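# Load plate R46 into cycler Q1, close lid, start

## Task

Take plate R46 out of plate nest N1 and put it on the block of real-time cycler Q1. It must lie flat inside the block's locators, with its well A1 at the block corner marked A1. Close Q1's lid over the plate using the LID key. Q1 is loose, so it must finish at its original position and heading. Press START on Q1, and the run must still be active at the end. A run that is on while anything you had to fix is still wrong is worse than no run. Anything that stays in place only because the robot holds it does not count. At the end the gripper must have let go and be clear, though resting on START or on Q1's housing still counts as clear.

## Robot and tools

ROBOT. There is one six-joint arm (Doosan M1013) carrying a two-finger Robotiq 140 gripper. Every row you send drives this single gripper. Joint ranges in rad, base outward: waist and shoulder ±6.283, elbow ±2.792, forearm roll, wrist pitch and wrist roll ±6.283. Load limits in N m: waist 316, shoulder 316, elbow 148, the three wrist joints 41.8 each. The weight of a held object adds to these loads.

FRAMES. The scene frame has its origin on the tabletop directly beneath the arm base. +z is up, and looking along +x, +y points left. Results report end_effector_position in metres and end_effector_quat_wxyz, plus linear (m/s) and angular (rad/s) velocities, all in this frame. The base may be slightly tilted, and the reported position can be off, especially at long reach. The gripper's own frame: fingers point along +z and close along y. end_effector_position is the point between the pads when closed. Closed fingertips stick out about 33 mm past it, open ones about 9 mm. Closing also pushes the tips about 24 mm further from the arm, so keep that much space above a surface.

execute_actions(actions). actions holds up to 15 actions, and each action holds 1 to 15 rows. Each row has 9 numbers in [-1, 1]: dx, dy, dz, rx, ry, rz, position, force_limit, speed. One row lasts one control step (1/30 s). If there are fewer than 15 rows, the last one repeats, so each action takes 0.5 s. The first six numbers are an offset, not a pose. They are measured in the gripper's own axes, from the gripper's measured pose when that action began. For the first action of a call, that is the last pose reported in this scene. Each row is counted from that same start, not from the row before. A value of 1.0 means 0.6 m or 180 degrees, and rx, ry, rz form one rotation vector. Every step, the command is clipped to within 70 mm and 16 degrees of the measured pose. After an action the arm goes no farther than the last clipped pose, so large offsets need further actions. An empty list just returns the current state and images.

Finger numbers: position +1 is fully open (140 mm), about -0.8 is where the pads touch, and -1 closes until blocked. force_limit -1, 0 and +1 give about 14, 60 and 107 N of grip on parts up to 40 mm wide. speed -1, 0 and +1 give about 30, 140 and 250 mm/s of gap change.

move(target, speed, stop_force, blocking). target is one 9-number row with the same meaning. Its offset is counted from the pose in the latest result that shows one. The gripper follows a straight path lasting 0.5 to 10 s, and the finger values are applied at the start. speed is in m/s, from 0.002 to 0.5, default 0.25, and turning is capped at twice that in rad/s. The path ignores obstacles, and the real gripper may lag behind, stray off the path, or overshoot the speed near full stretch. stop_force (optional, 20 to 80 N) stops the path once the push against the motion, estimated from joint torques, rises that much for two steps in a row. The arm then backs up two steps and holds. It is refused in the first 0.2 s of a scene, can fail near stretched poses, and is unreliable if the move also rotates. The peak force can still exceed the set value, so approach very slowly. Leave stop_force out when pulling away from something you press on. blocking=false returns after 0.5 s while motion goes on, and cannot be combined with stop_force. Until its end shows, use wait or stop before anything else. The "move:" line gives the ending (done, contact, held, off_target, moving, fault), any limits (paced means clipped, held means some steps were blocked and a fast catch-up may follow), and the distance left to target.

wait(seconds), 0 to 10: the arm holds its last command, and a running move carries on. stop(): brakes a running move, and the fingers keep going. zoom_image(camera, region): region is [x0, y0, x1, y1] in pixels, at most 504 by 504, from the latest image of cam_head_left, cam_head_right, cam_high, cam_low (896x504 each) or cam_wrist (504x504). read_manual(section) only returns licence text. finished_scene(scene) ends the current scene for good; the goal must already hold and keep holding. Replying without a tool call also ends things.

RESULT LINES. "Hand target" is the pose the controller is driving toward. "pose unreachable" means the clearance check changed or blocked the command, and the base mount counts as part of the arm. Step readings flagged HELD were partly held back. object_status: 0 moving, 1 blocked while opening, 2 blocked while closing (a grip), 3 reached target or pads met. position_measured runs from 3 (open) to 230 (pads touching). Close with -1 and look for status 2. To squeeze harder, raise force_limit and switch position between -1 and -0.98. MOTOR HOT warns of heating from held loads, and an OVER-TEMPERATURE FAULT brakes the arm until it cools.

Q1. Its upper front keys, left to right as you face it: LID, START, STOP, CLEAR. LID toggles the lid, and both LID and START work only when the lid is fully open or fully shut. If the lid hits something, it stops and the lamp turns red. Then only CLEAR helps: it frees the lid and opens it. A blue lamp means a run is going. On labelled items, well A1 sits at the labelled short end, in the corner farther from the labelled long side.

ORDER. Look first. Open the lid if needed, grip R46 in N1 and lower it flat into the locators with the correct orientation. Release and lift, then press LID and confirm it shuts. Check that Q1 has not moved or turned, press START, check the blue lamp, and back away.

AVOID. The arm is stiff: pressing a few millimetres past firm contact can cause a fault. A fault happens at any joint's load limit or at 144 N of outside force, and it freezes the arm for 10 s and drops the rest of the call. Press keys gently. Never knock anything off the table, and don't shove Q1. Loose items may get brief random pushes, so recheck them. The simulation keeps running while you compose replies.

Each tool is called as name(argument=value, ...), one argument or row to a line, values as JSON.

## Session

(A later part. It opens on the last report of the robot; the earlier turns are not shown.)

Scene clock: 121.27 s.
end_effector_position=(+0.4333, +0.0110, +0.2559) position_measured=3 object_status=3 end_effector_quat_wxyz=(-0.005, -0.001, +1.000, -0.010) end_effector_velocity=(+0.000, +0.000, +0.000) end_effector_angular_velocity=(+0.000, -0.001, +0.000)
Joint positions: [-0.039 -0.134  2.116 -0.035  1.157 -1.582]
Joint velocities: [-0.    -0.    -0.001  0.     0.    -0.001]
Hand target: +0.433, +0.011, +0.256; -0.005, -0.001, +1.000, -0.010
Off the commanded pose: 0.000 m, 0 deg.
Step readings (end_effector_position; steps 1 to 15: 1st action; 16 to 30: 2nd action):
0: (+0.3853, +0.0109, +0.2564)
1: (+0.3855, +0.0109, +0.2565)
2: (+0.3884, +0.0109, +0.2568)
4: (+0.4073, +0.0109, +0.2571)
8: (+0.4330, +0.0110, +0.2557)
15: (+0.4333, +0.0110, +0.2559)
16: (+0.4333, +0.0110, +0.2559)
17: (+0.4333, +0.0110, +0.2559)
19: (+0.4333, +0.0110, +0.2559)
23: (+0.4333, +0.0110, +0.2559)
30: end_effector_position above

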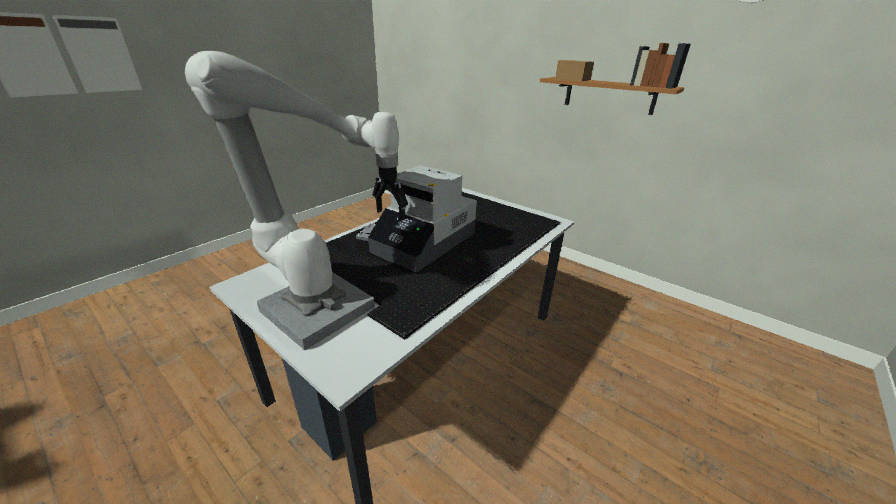

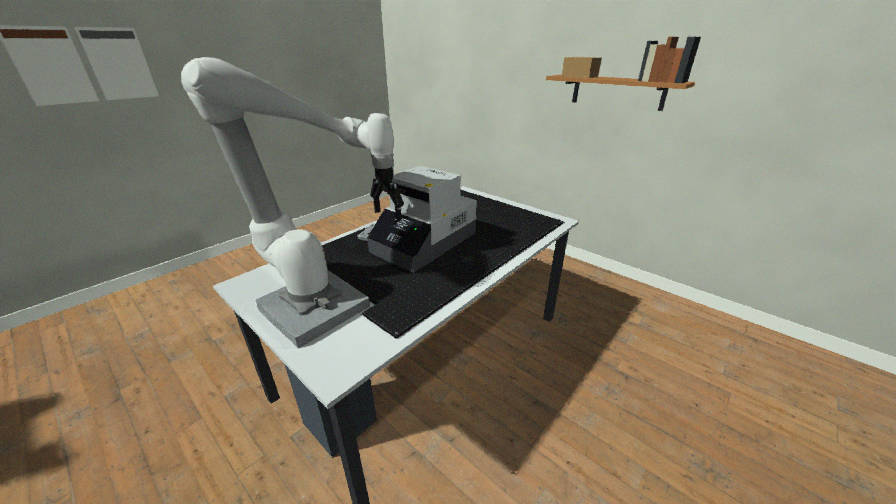

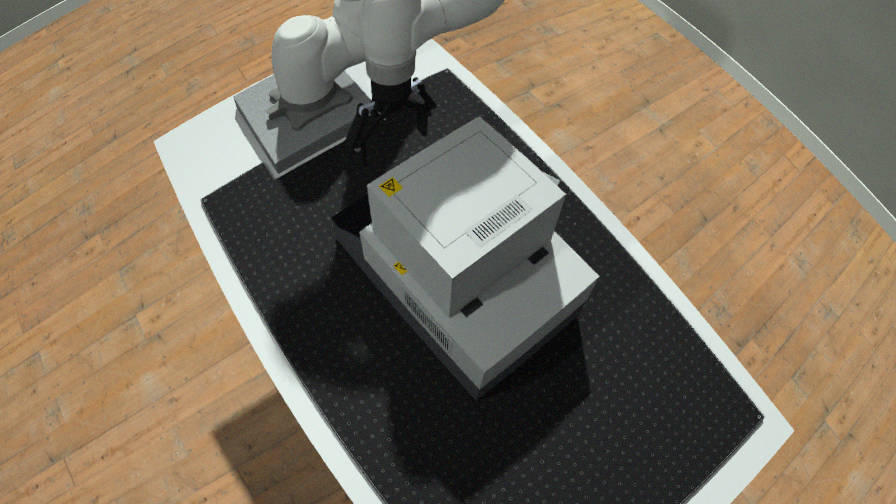

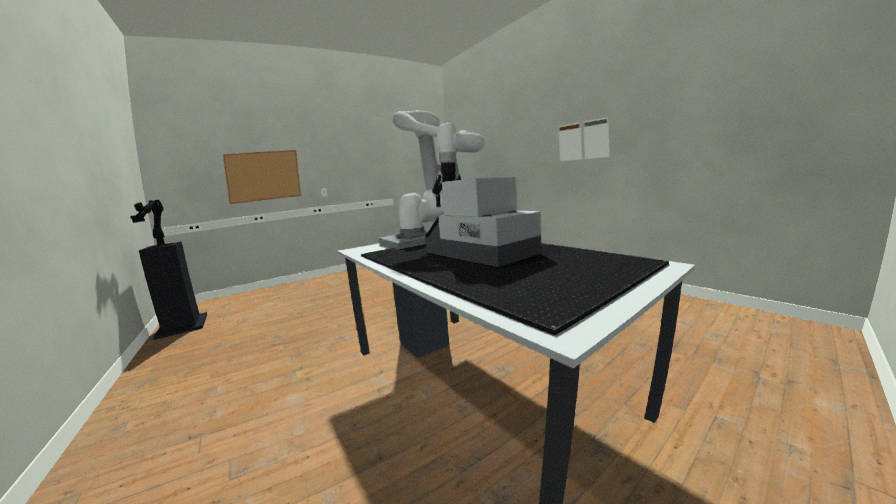

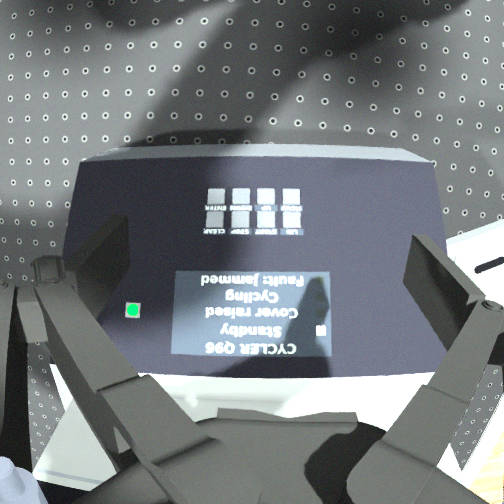

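move(
  target=[0.001,-0.002,0.117,0,0,0,-0.8,0,1],
  speed=0.08,
)

move(
  target=[0,0,0.04,0,0,0,-0.8,0,0.5],
  speed=0.004,
  stop_force=20,
)

Scene clock: 122.67 s.
end_effector_position=(+0.4319, +0.0084, +0.1858) position_measured=229 object_status=3 end_effector_quat_wxyz=(-0.005, -0.001, +1.000, -0.010) end_effector_velocity=(+0.000, -0.000, -0.000) end_effector_angular_velocity=(-0.001, +0.000, +0.001)
Joint positions: [-0.047 -0.072  2.204 -0.038  1.007 -1.584]
Joint velocities: [-0.     0.001 -0.    -0.001  0.    -0.001]
Hand target: +0.432, +0.008, +0.186; -0.005, -0.001, +1.000, -0.010
Off the commanded pose: 0.000 m, 0 deg.
move: done

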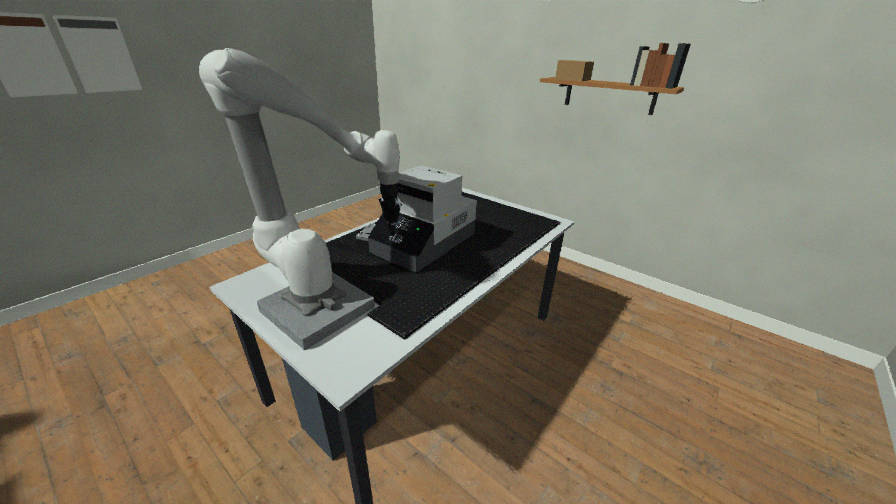

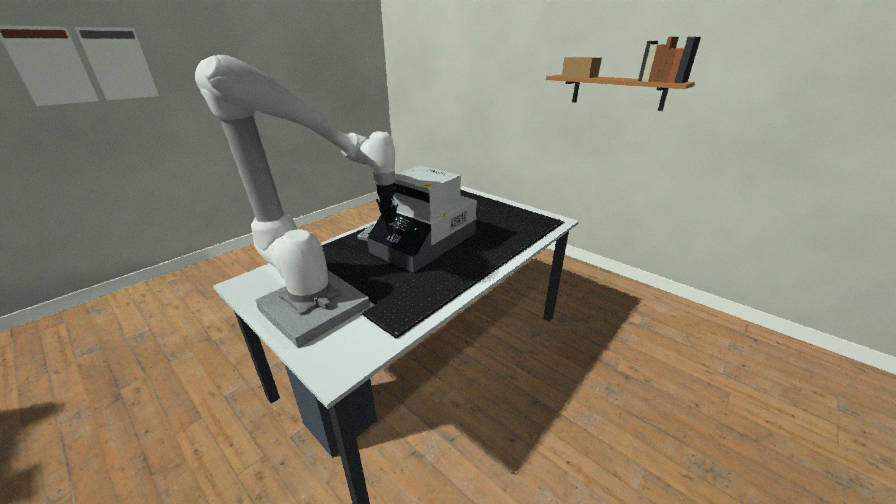

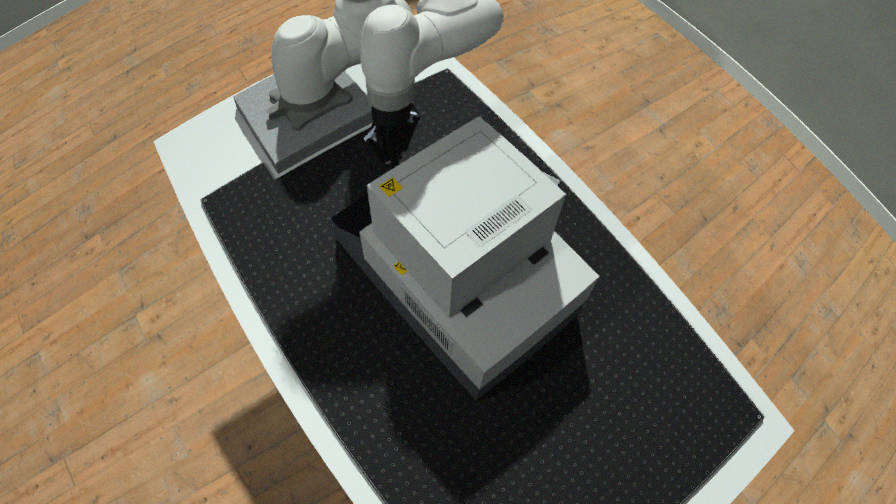

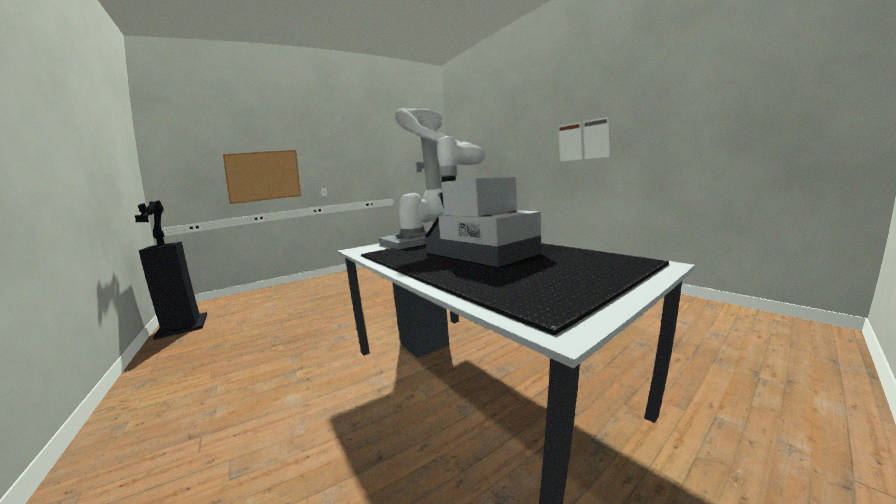

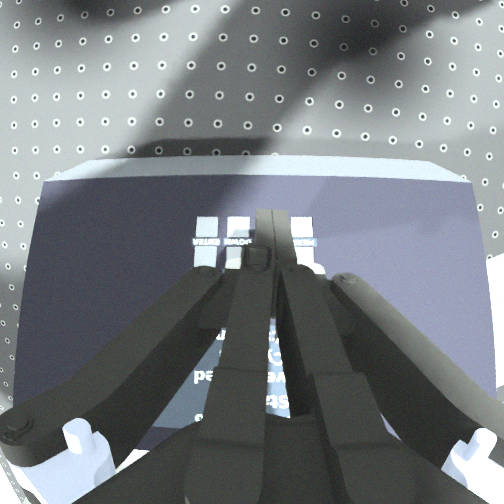

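Scene clock: 128.10 s.
end_effector_position=(+0.4316, +0.0080, +0.1652) position_measured=229 object_status=3 end_effector_quat_wxyz=(-0.005, -0.001, +1.000, -0.010) end_effector_velocity=(-0.000, +0.000, +0.000) end_effector_angular_velocity=(+0.000, +0.001, -0.000)
Joint positions: [-0.048 -0.049  2.227 -0.039  0.961 -1.584]
Joint velocities: [-0.    -0.    -0.     0.     0.002  0.   ]
Hand target: +0.432, +0.008, +0.165; -0.005, -0.001, +1.000, -0.010
Off the commanded pose: 0.003 m, 0 deg.
move: contact

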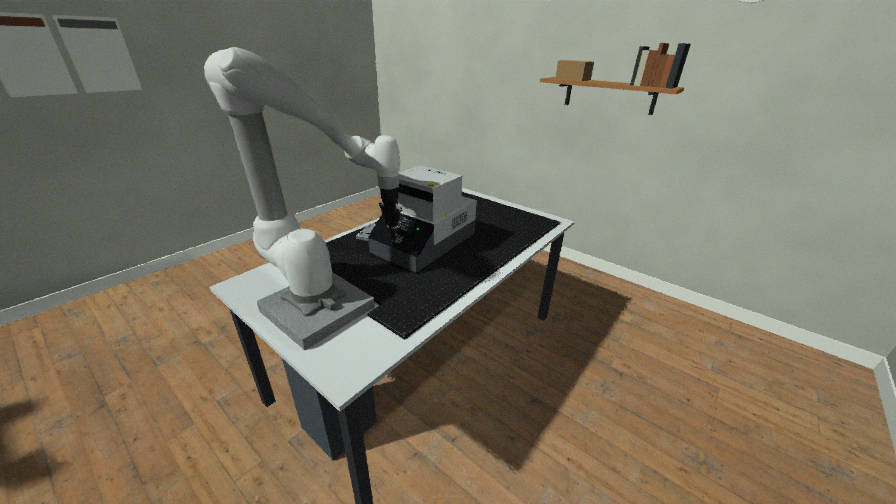

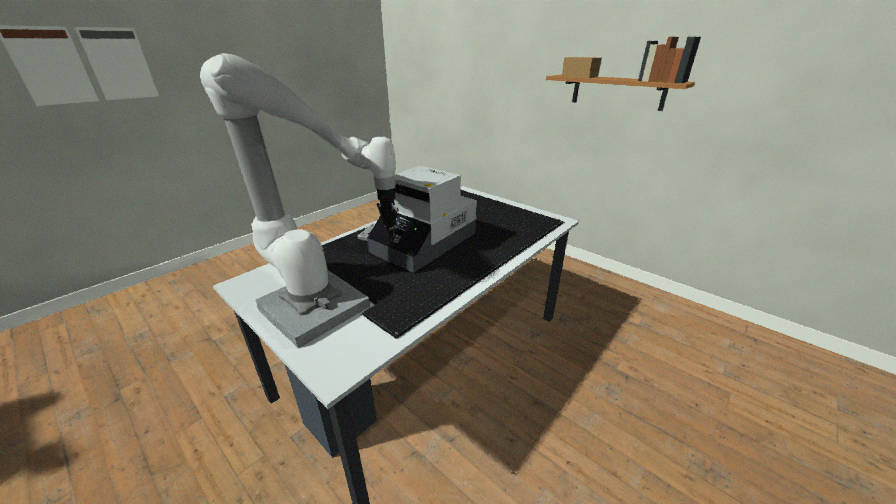

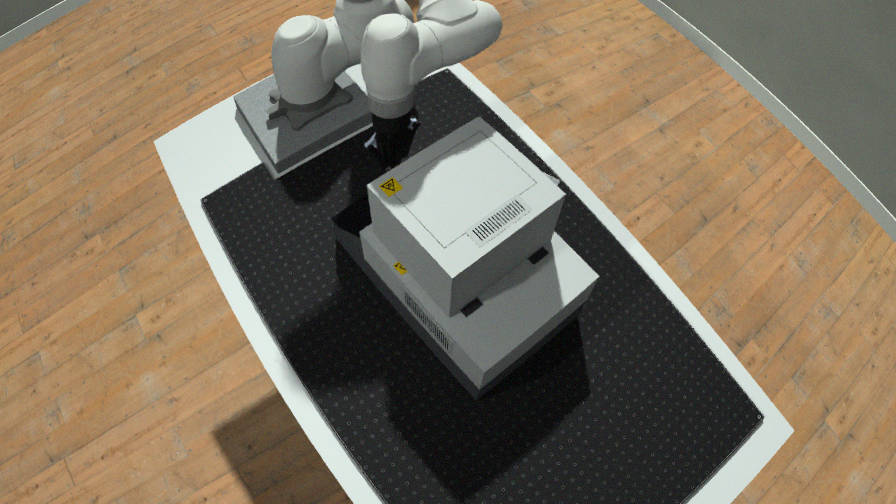

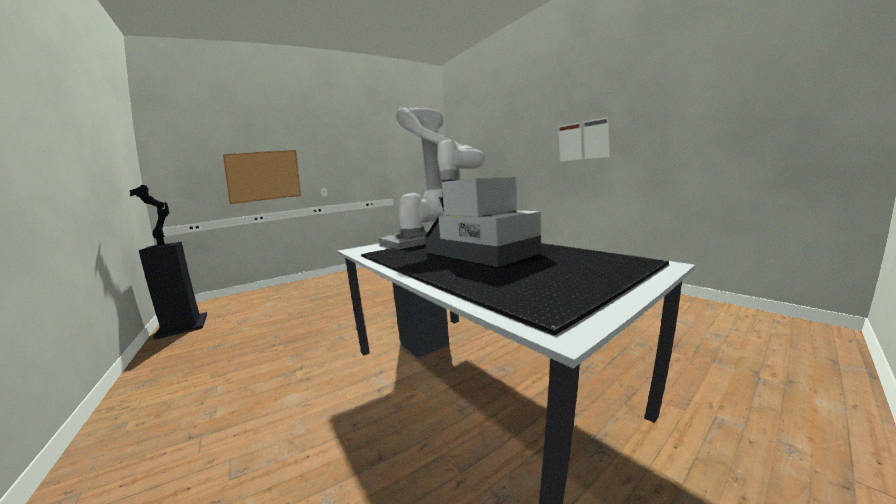

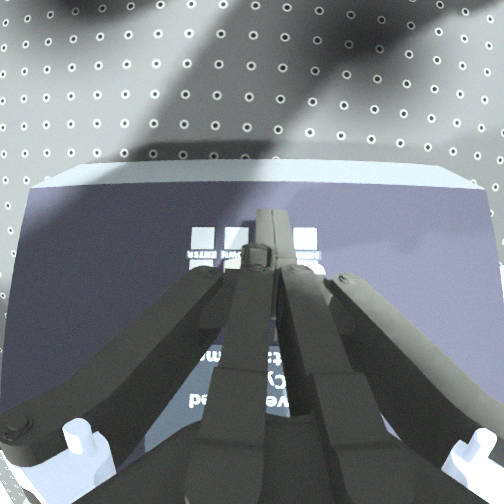

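execute_actions(
  actions=[
    [[0,0,-0.025,0,0,0,-0.8,0,0.5]],
    [[-0.0075,0.001,0,0,0,0,-0.8,0,0.5]],
  ],
)

move(
  target=[0,0,0.04,0,0,0,-0.8,0,0.5],
  speed=0.004,
  stop_force=20,
)

Scene clock: 129.43 s.
end_effector_position=(+0.4362, +0.0089, +0.1802) position_measured=229 object_status=3 end_effector_quat_wxyz=(-0.005, -0.001, +1.000, -0.010) end_effector_velocity=(+0.000, +0.000, -0.000) end_effector_angular_velocity=(+0.001, +0.001, -0.000)
Joint positions: [-0.046 -0.059  2.203 -0.039  0.994 -1.582]
Joint velocities: [ 0.     0.001 -0.001  0.001  0.001 -0.   ]
Hand target: +0.436, +0.009, +0.180; -0.005, -0.001, +1.000, -0.010
Off the commanded pose: 0.000 m, 0 deg.
Step readings (end_effector_position; steps 1 to 15: 1st action; 16 to 30: 2nd action):
0: (+0.4317, +0.0080, +0.1654)
1: (+0.4317, +0.0080, +0.1658)
2: (+0.4313, +0.0080, +0.1697)
4: (+0.4320, +0.0081, +0.1799)
8: (+0.4317, +0.0082, +0.1802)
15: (+0.4318, +0.0083, +0.1802)
16: (+0.4320, +0.0084, +0.1803)
17: (+0.4342, +0.0087, +0.1805)
19: (+0.4361, +0.0089, +0.1803)
23: (+0.4362, +0.0089, +0.1802)
30: end_effector_position above

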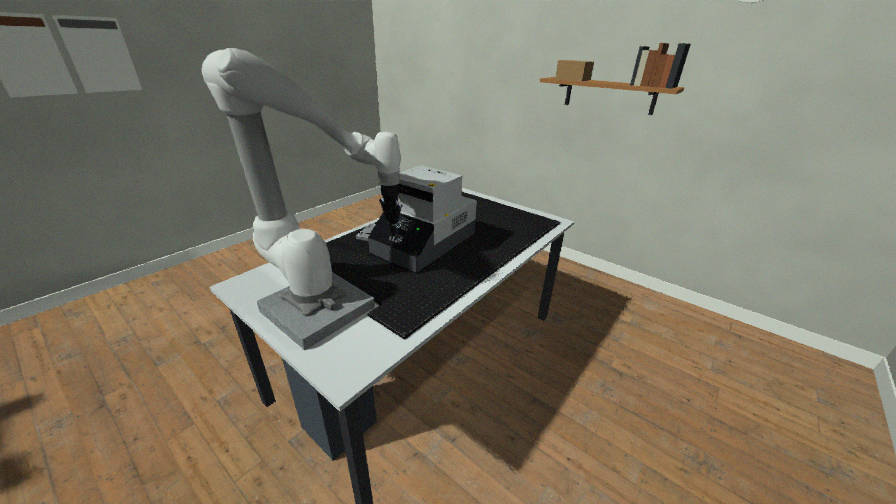

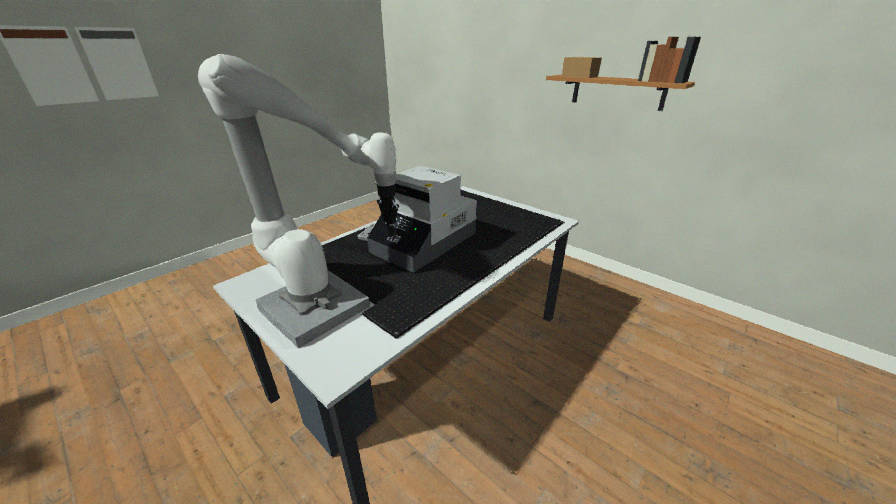

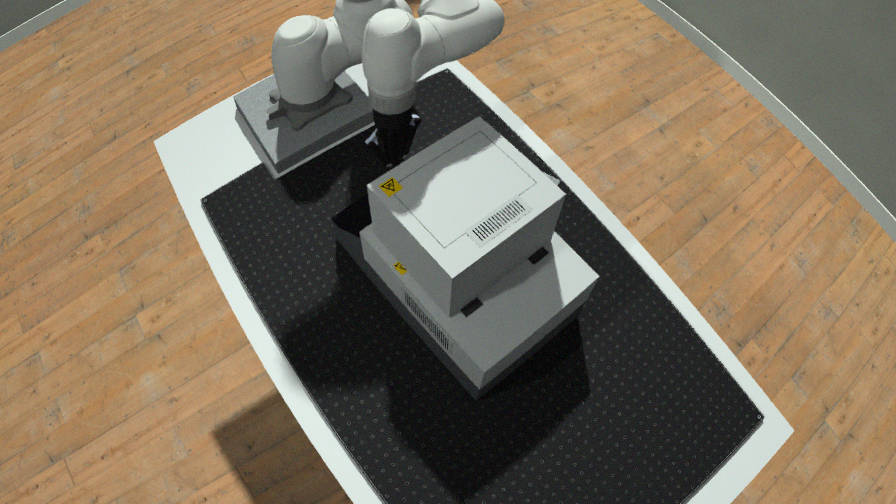

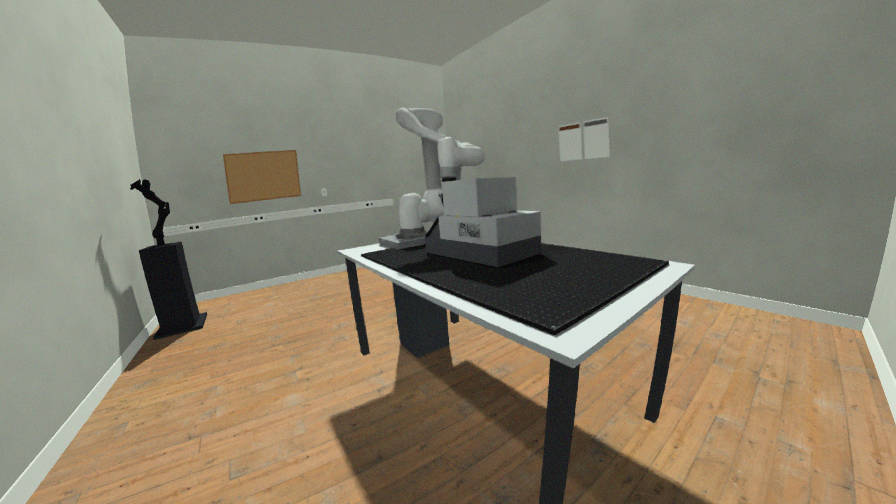

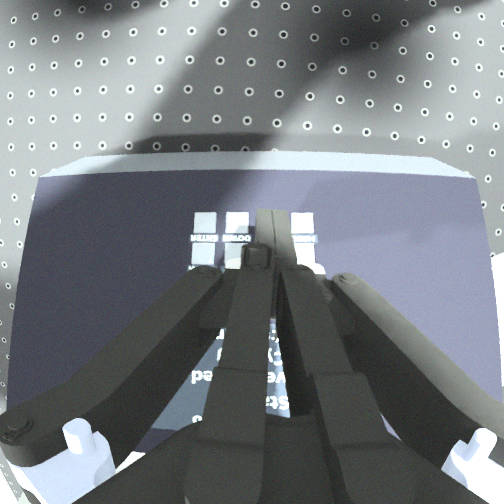

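Scene clock: 132.60 s.
end_effector_position=(+0.4359, +0.0087, +0.1686) position_measured=229 object_status=3 end_effector_quat_wxyz=(-0.005, -0.001, +1.000, -0.010) end_effector_velocity=(-0.002, -0.000, -0.000) end_effector_angular_velocity=(+0.000, +0.003, -0.001)
Joint positions: [-0.046 -0.046  2.216 -0.039  0.969 -1.582]
Joint velocities: [-0.    -0.     0.001  0.     0.002  0.   ]
Hand target: +0.436, +0.009, +0.169; -0.005, -0.001, +1.000, -0.010
Off the commanded pose: 0.012 m, 0 deg.
move: contact

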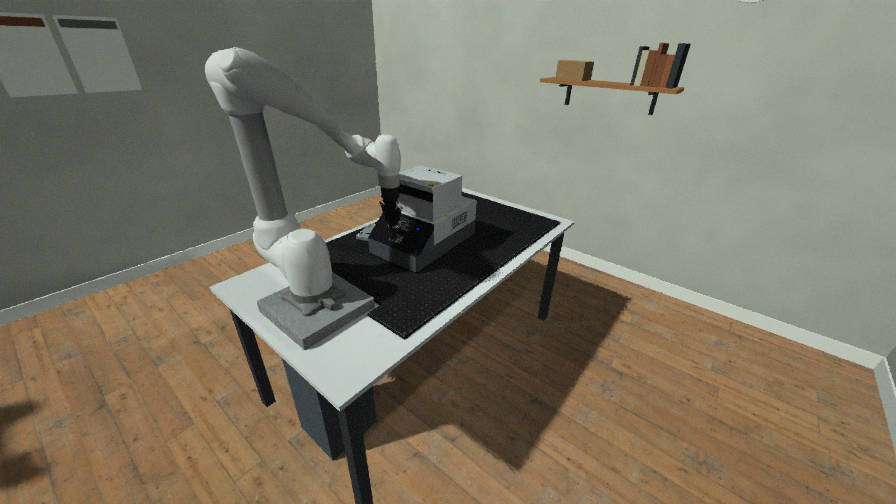

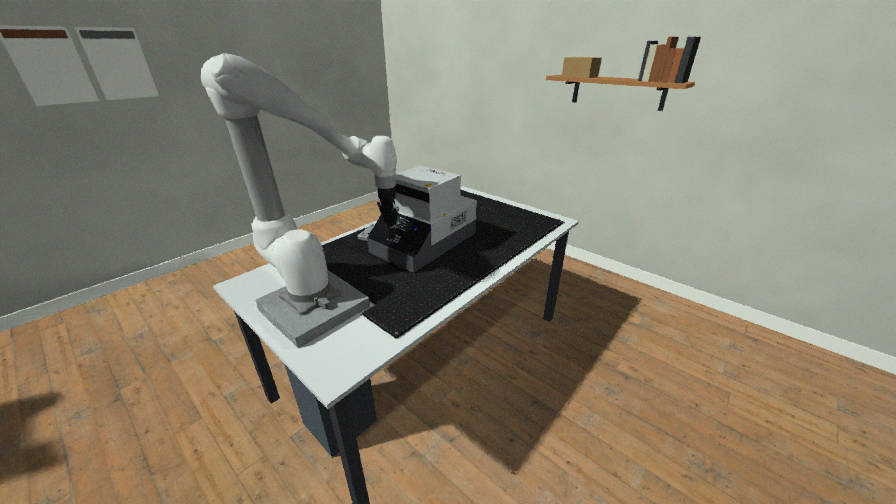

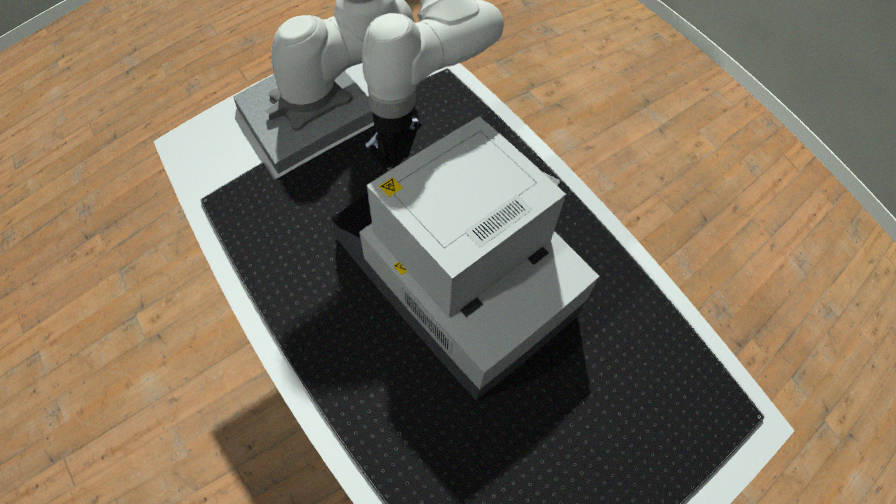

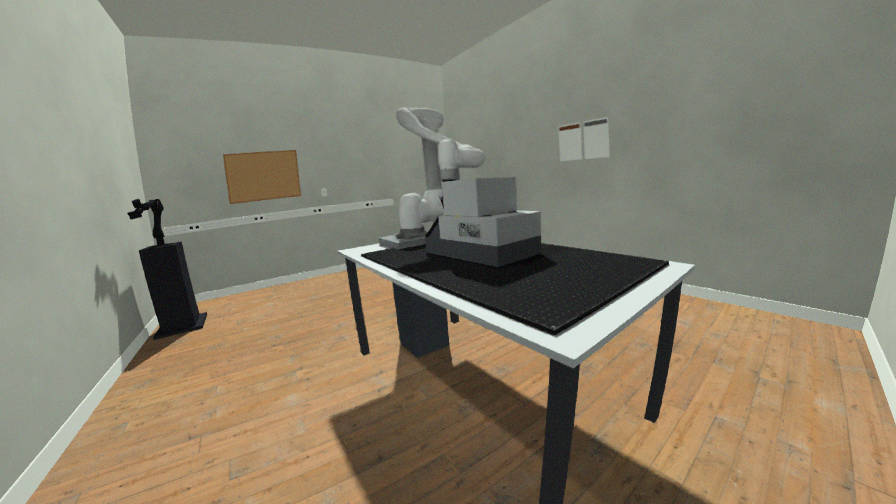

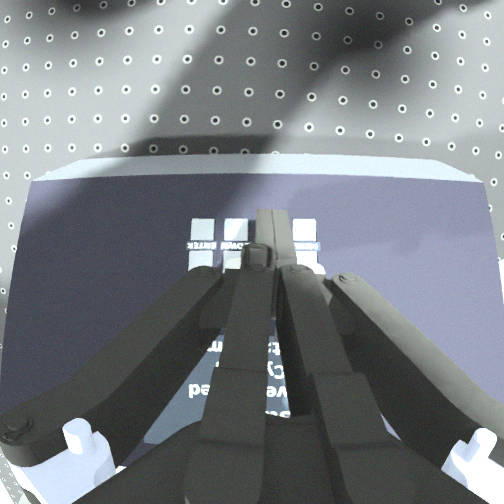

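move(
  target=[0.1,0,-0.15,0,0,0,-0.8,0,0.5],
  speed=0.12,
)

Scene clock: 134.00 s.
end_effector_position=(+0.3770, +0.0104, +0.2592) position_measured=229 object_status=3 end_effector_quat_wxyz=(-0.005, -0.001, +1.000, -0.010) end_effector_velocity=(-0.000, -0.000, -0.000) end_effector_angular_velocity=(-0.001, +0.000, +0.001)
Joint positions: [-0.044 -0.236  2.191 -0.035  1.185 -1.588]
Joint velocities: [ 0.001  0.     0.001 -0.001 -0.001 -0.   ]
Hand target: +0.377, +0.010, +0.259; -0.005, -0.001, +1.000, -0.010
Off the commanded pose: 0.000 m, 0 deg.
move: done

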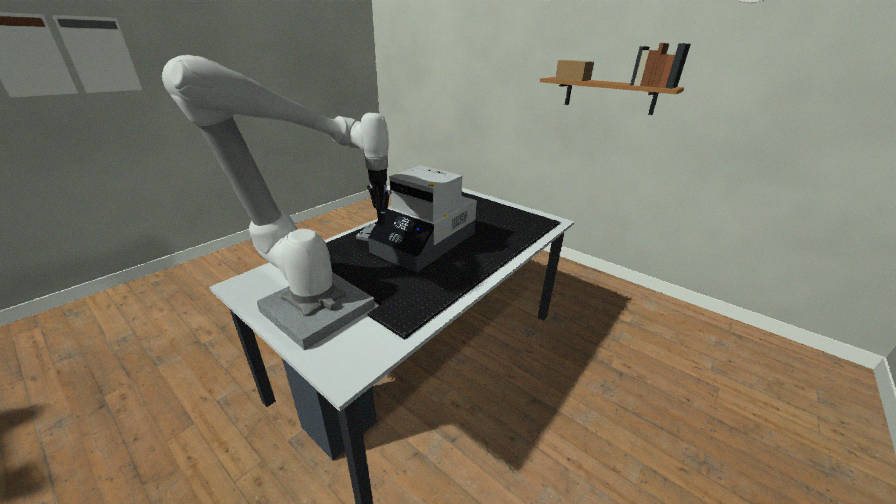

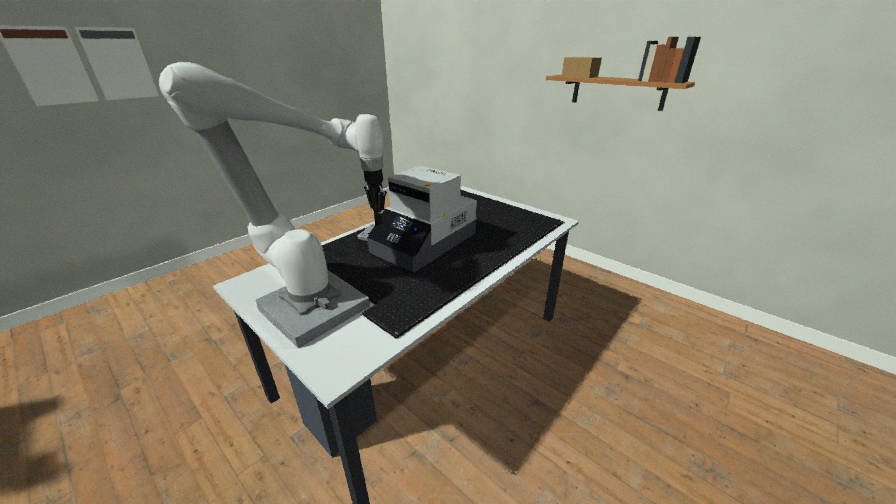

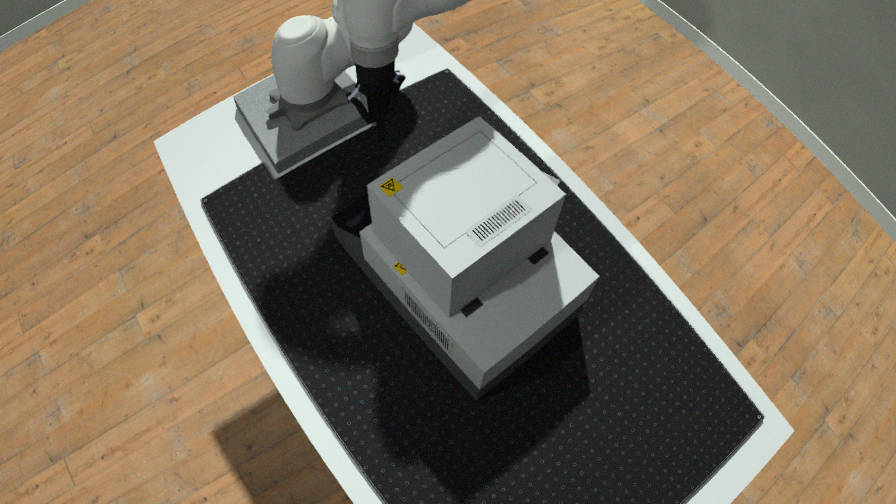

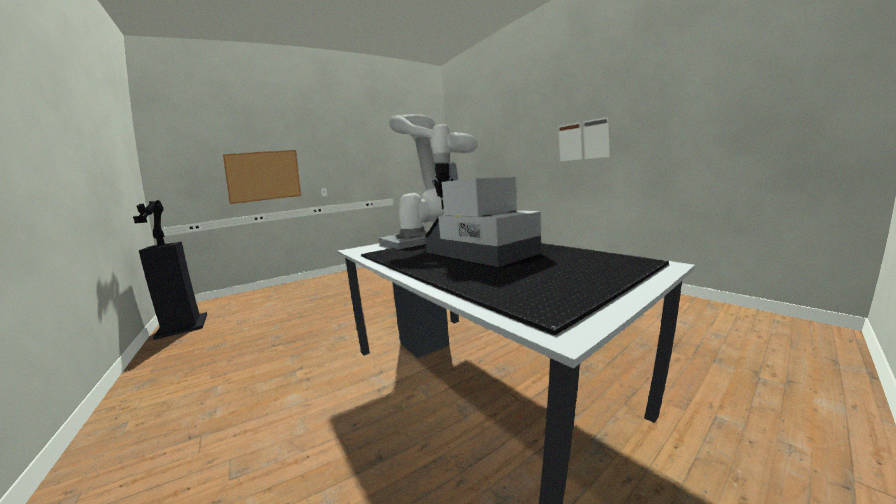

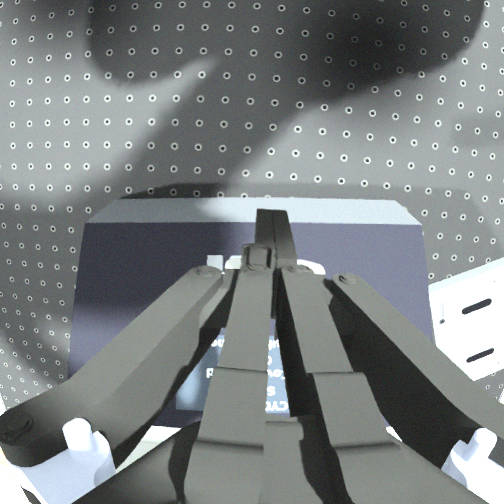

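finished_scene(
  scene=1,
)

The scene is finished: the task was done.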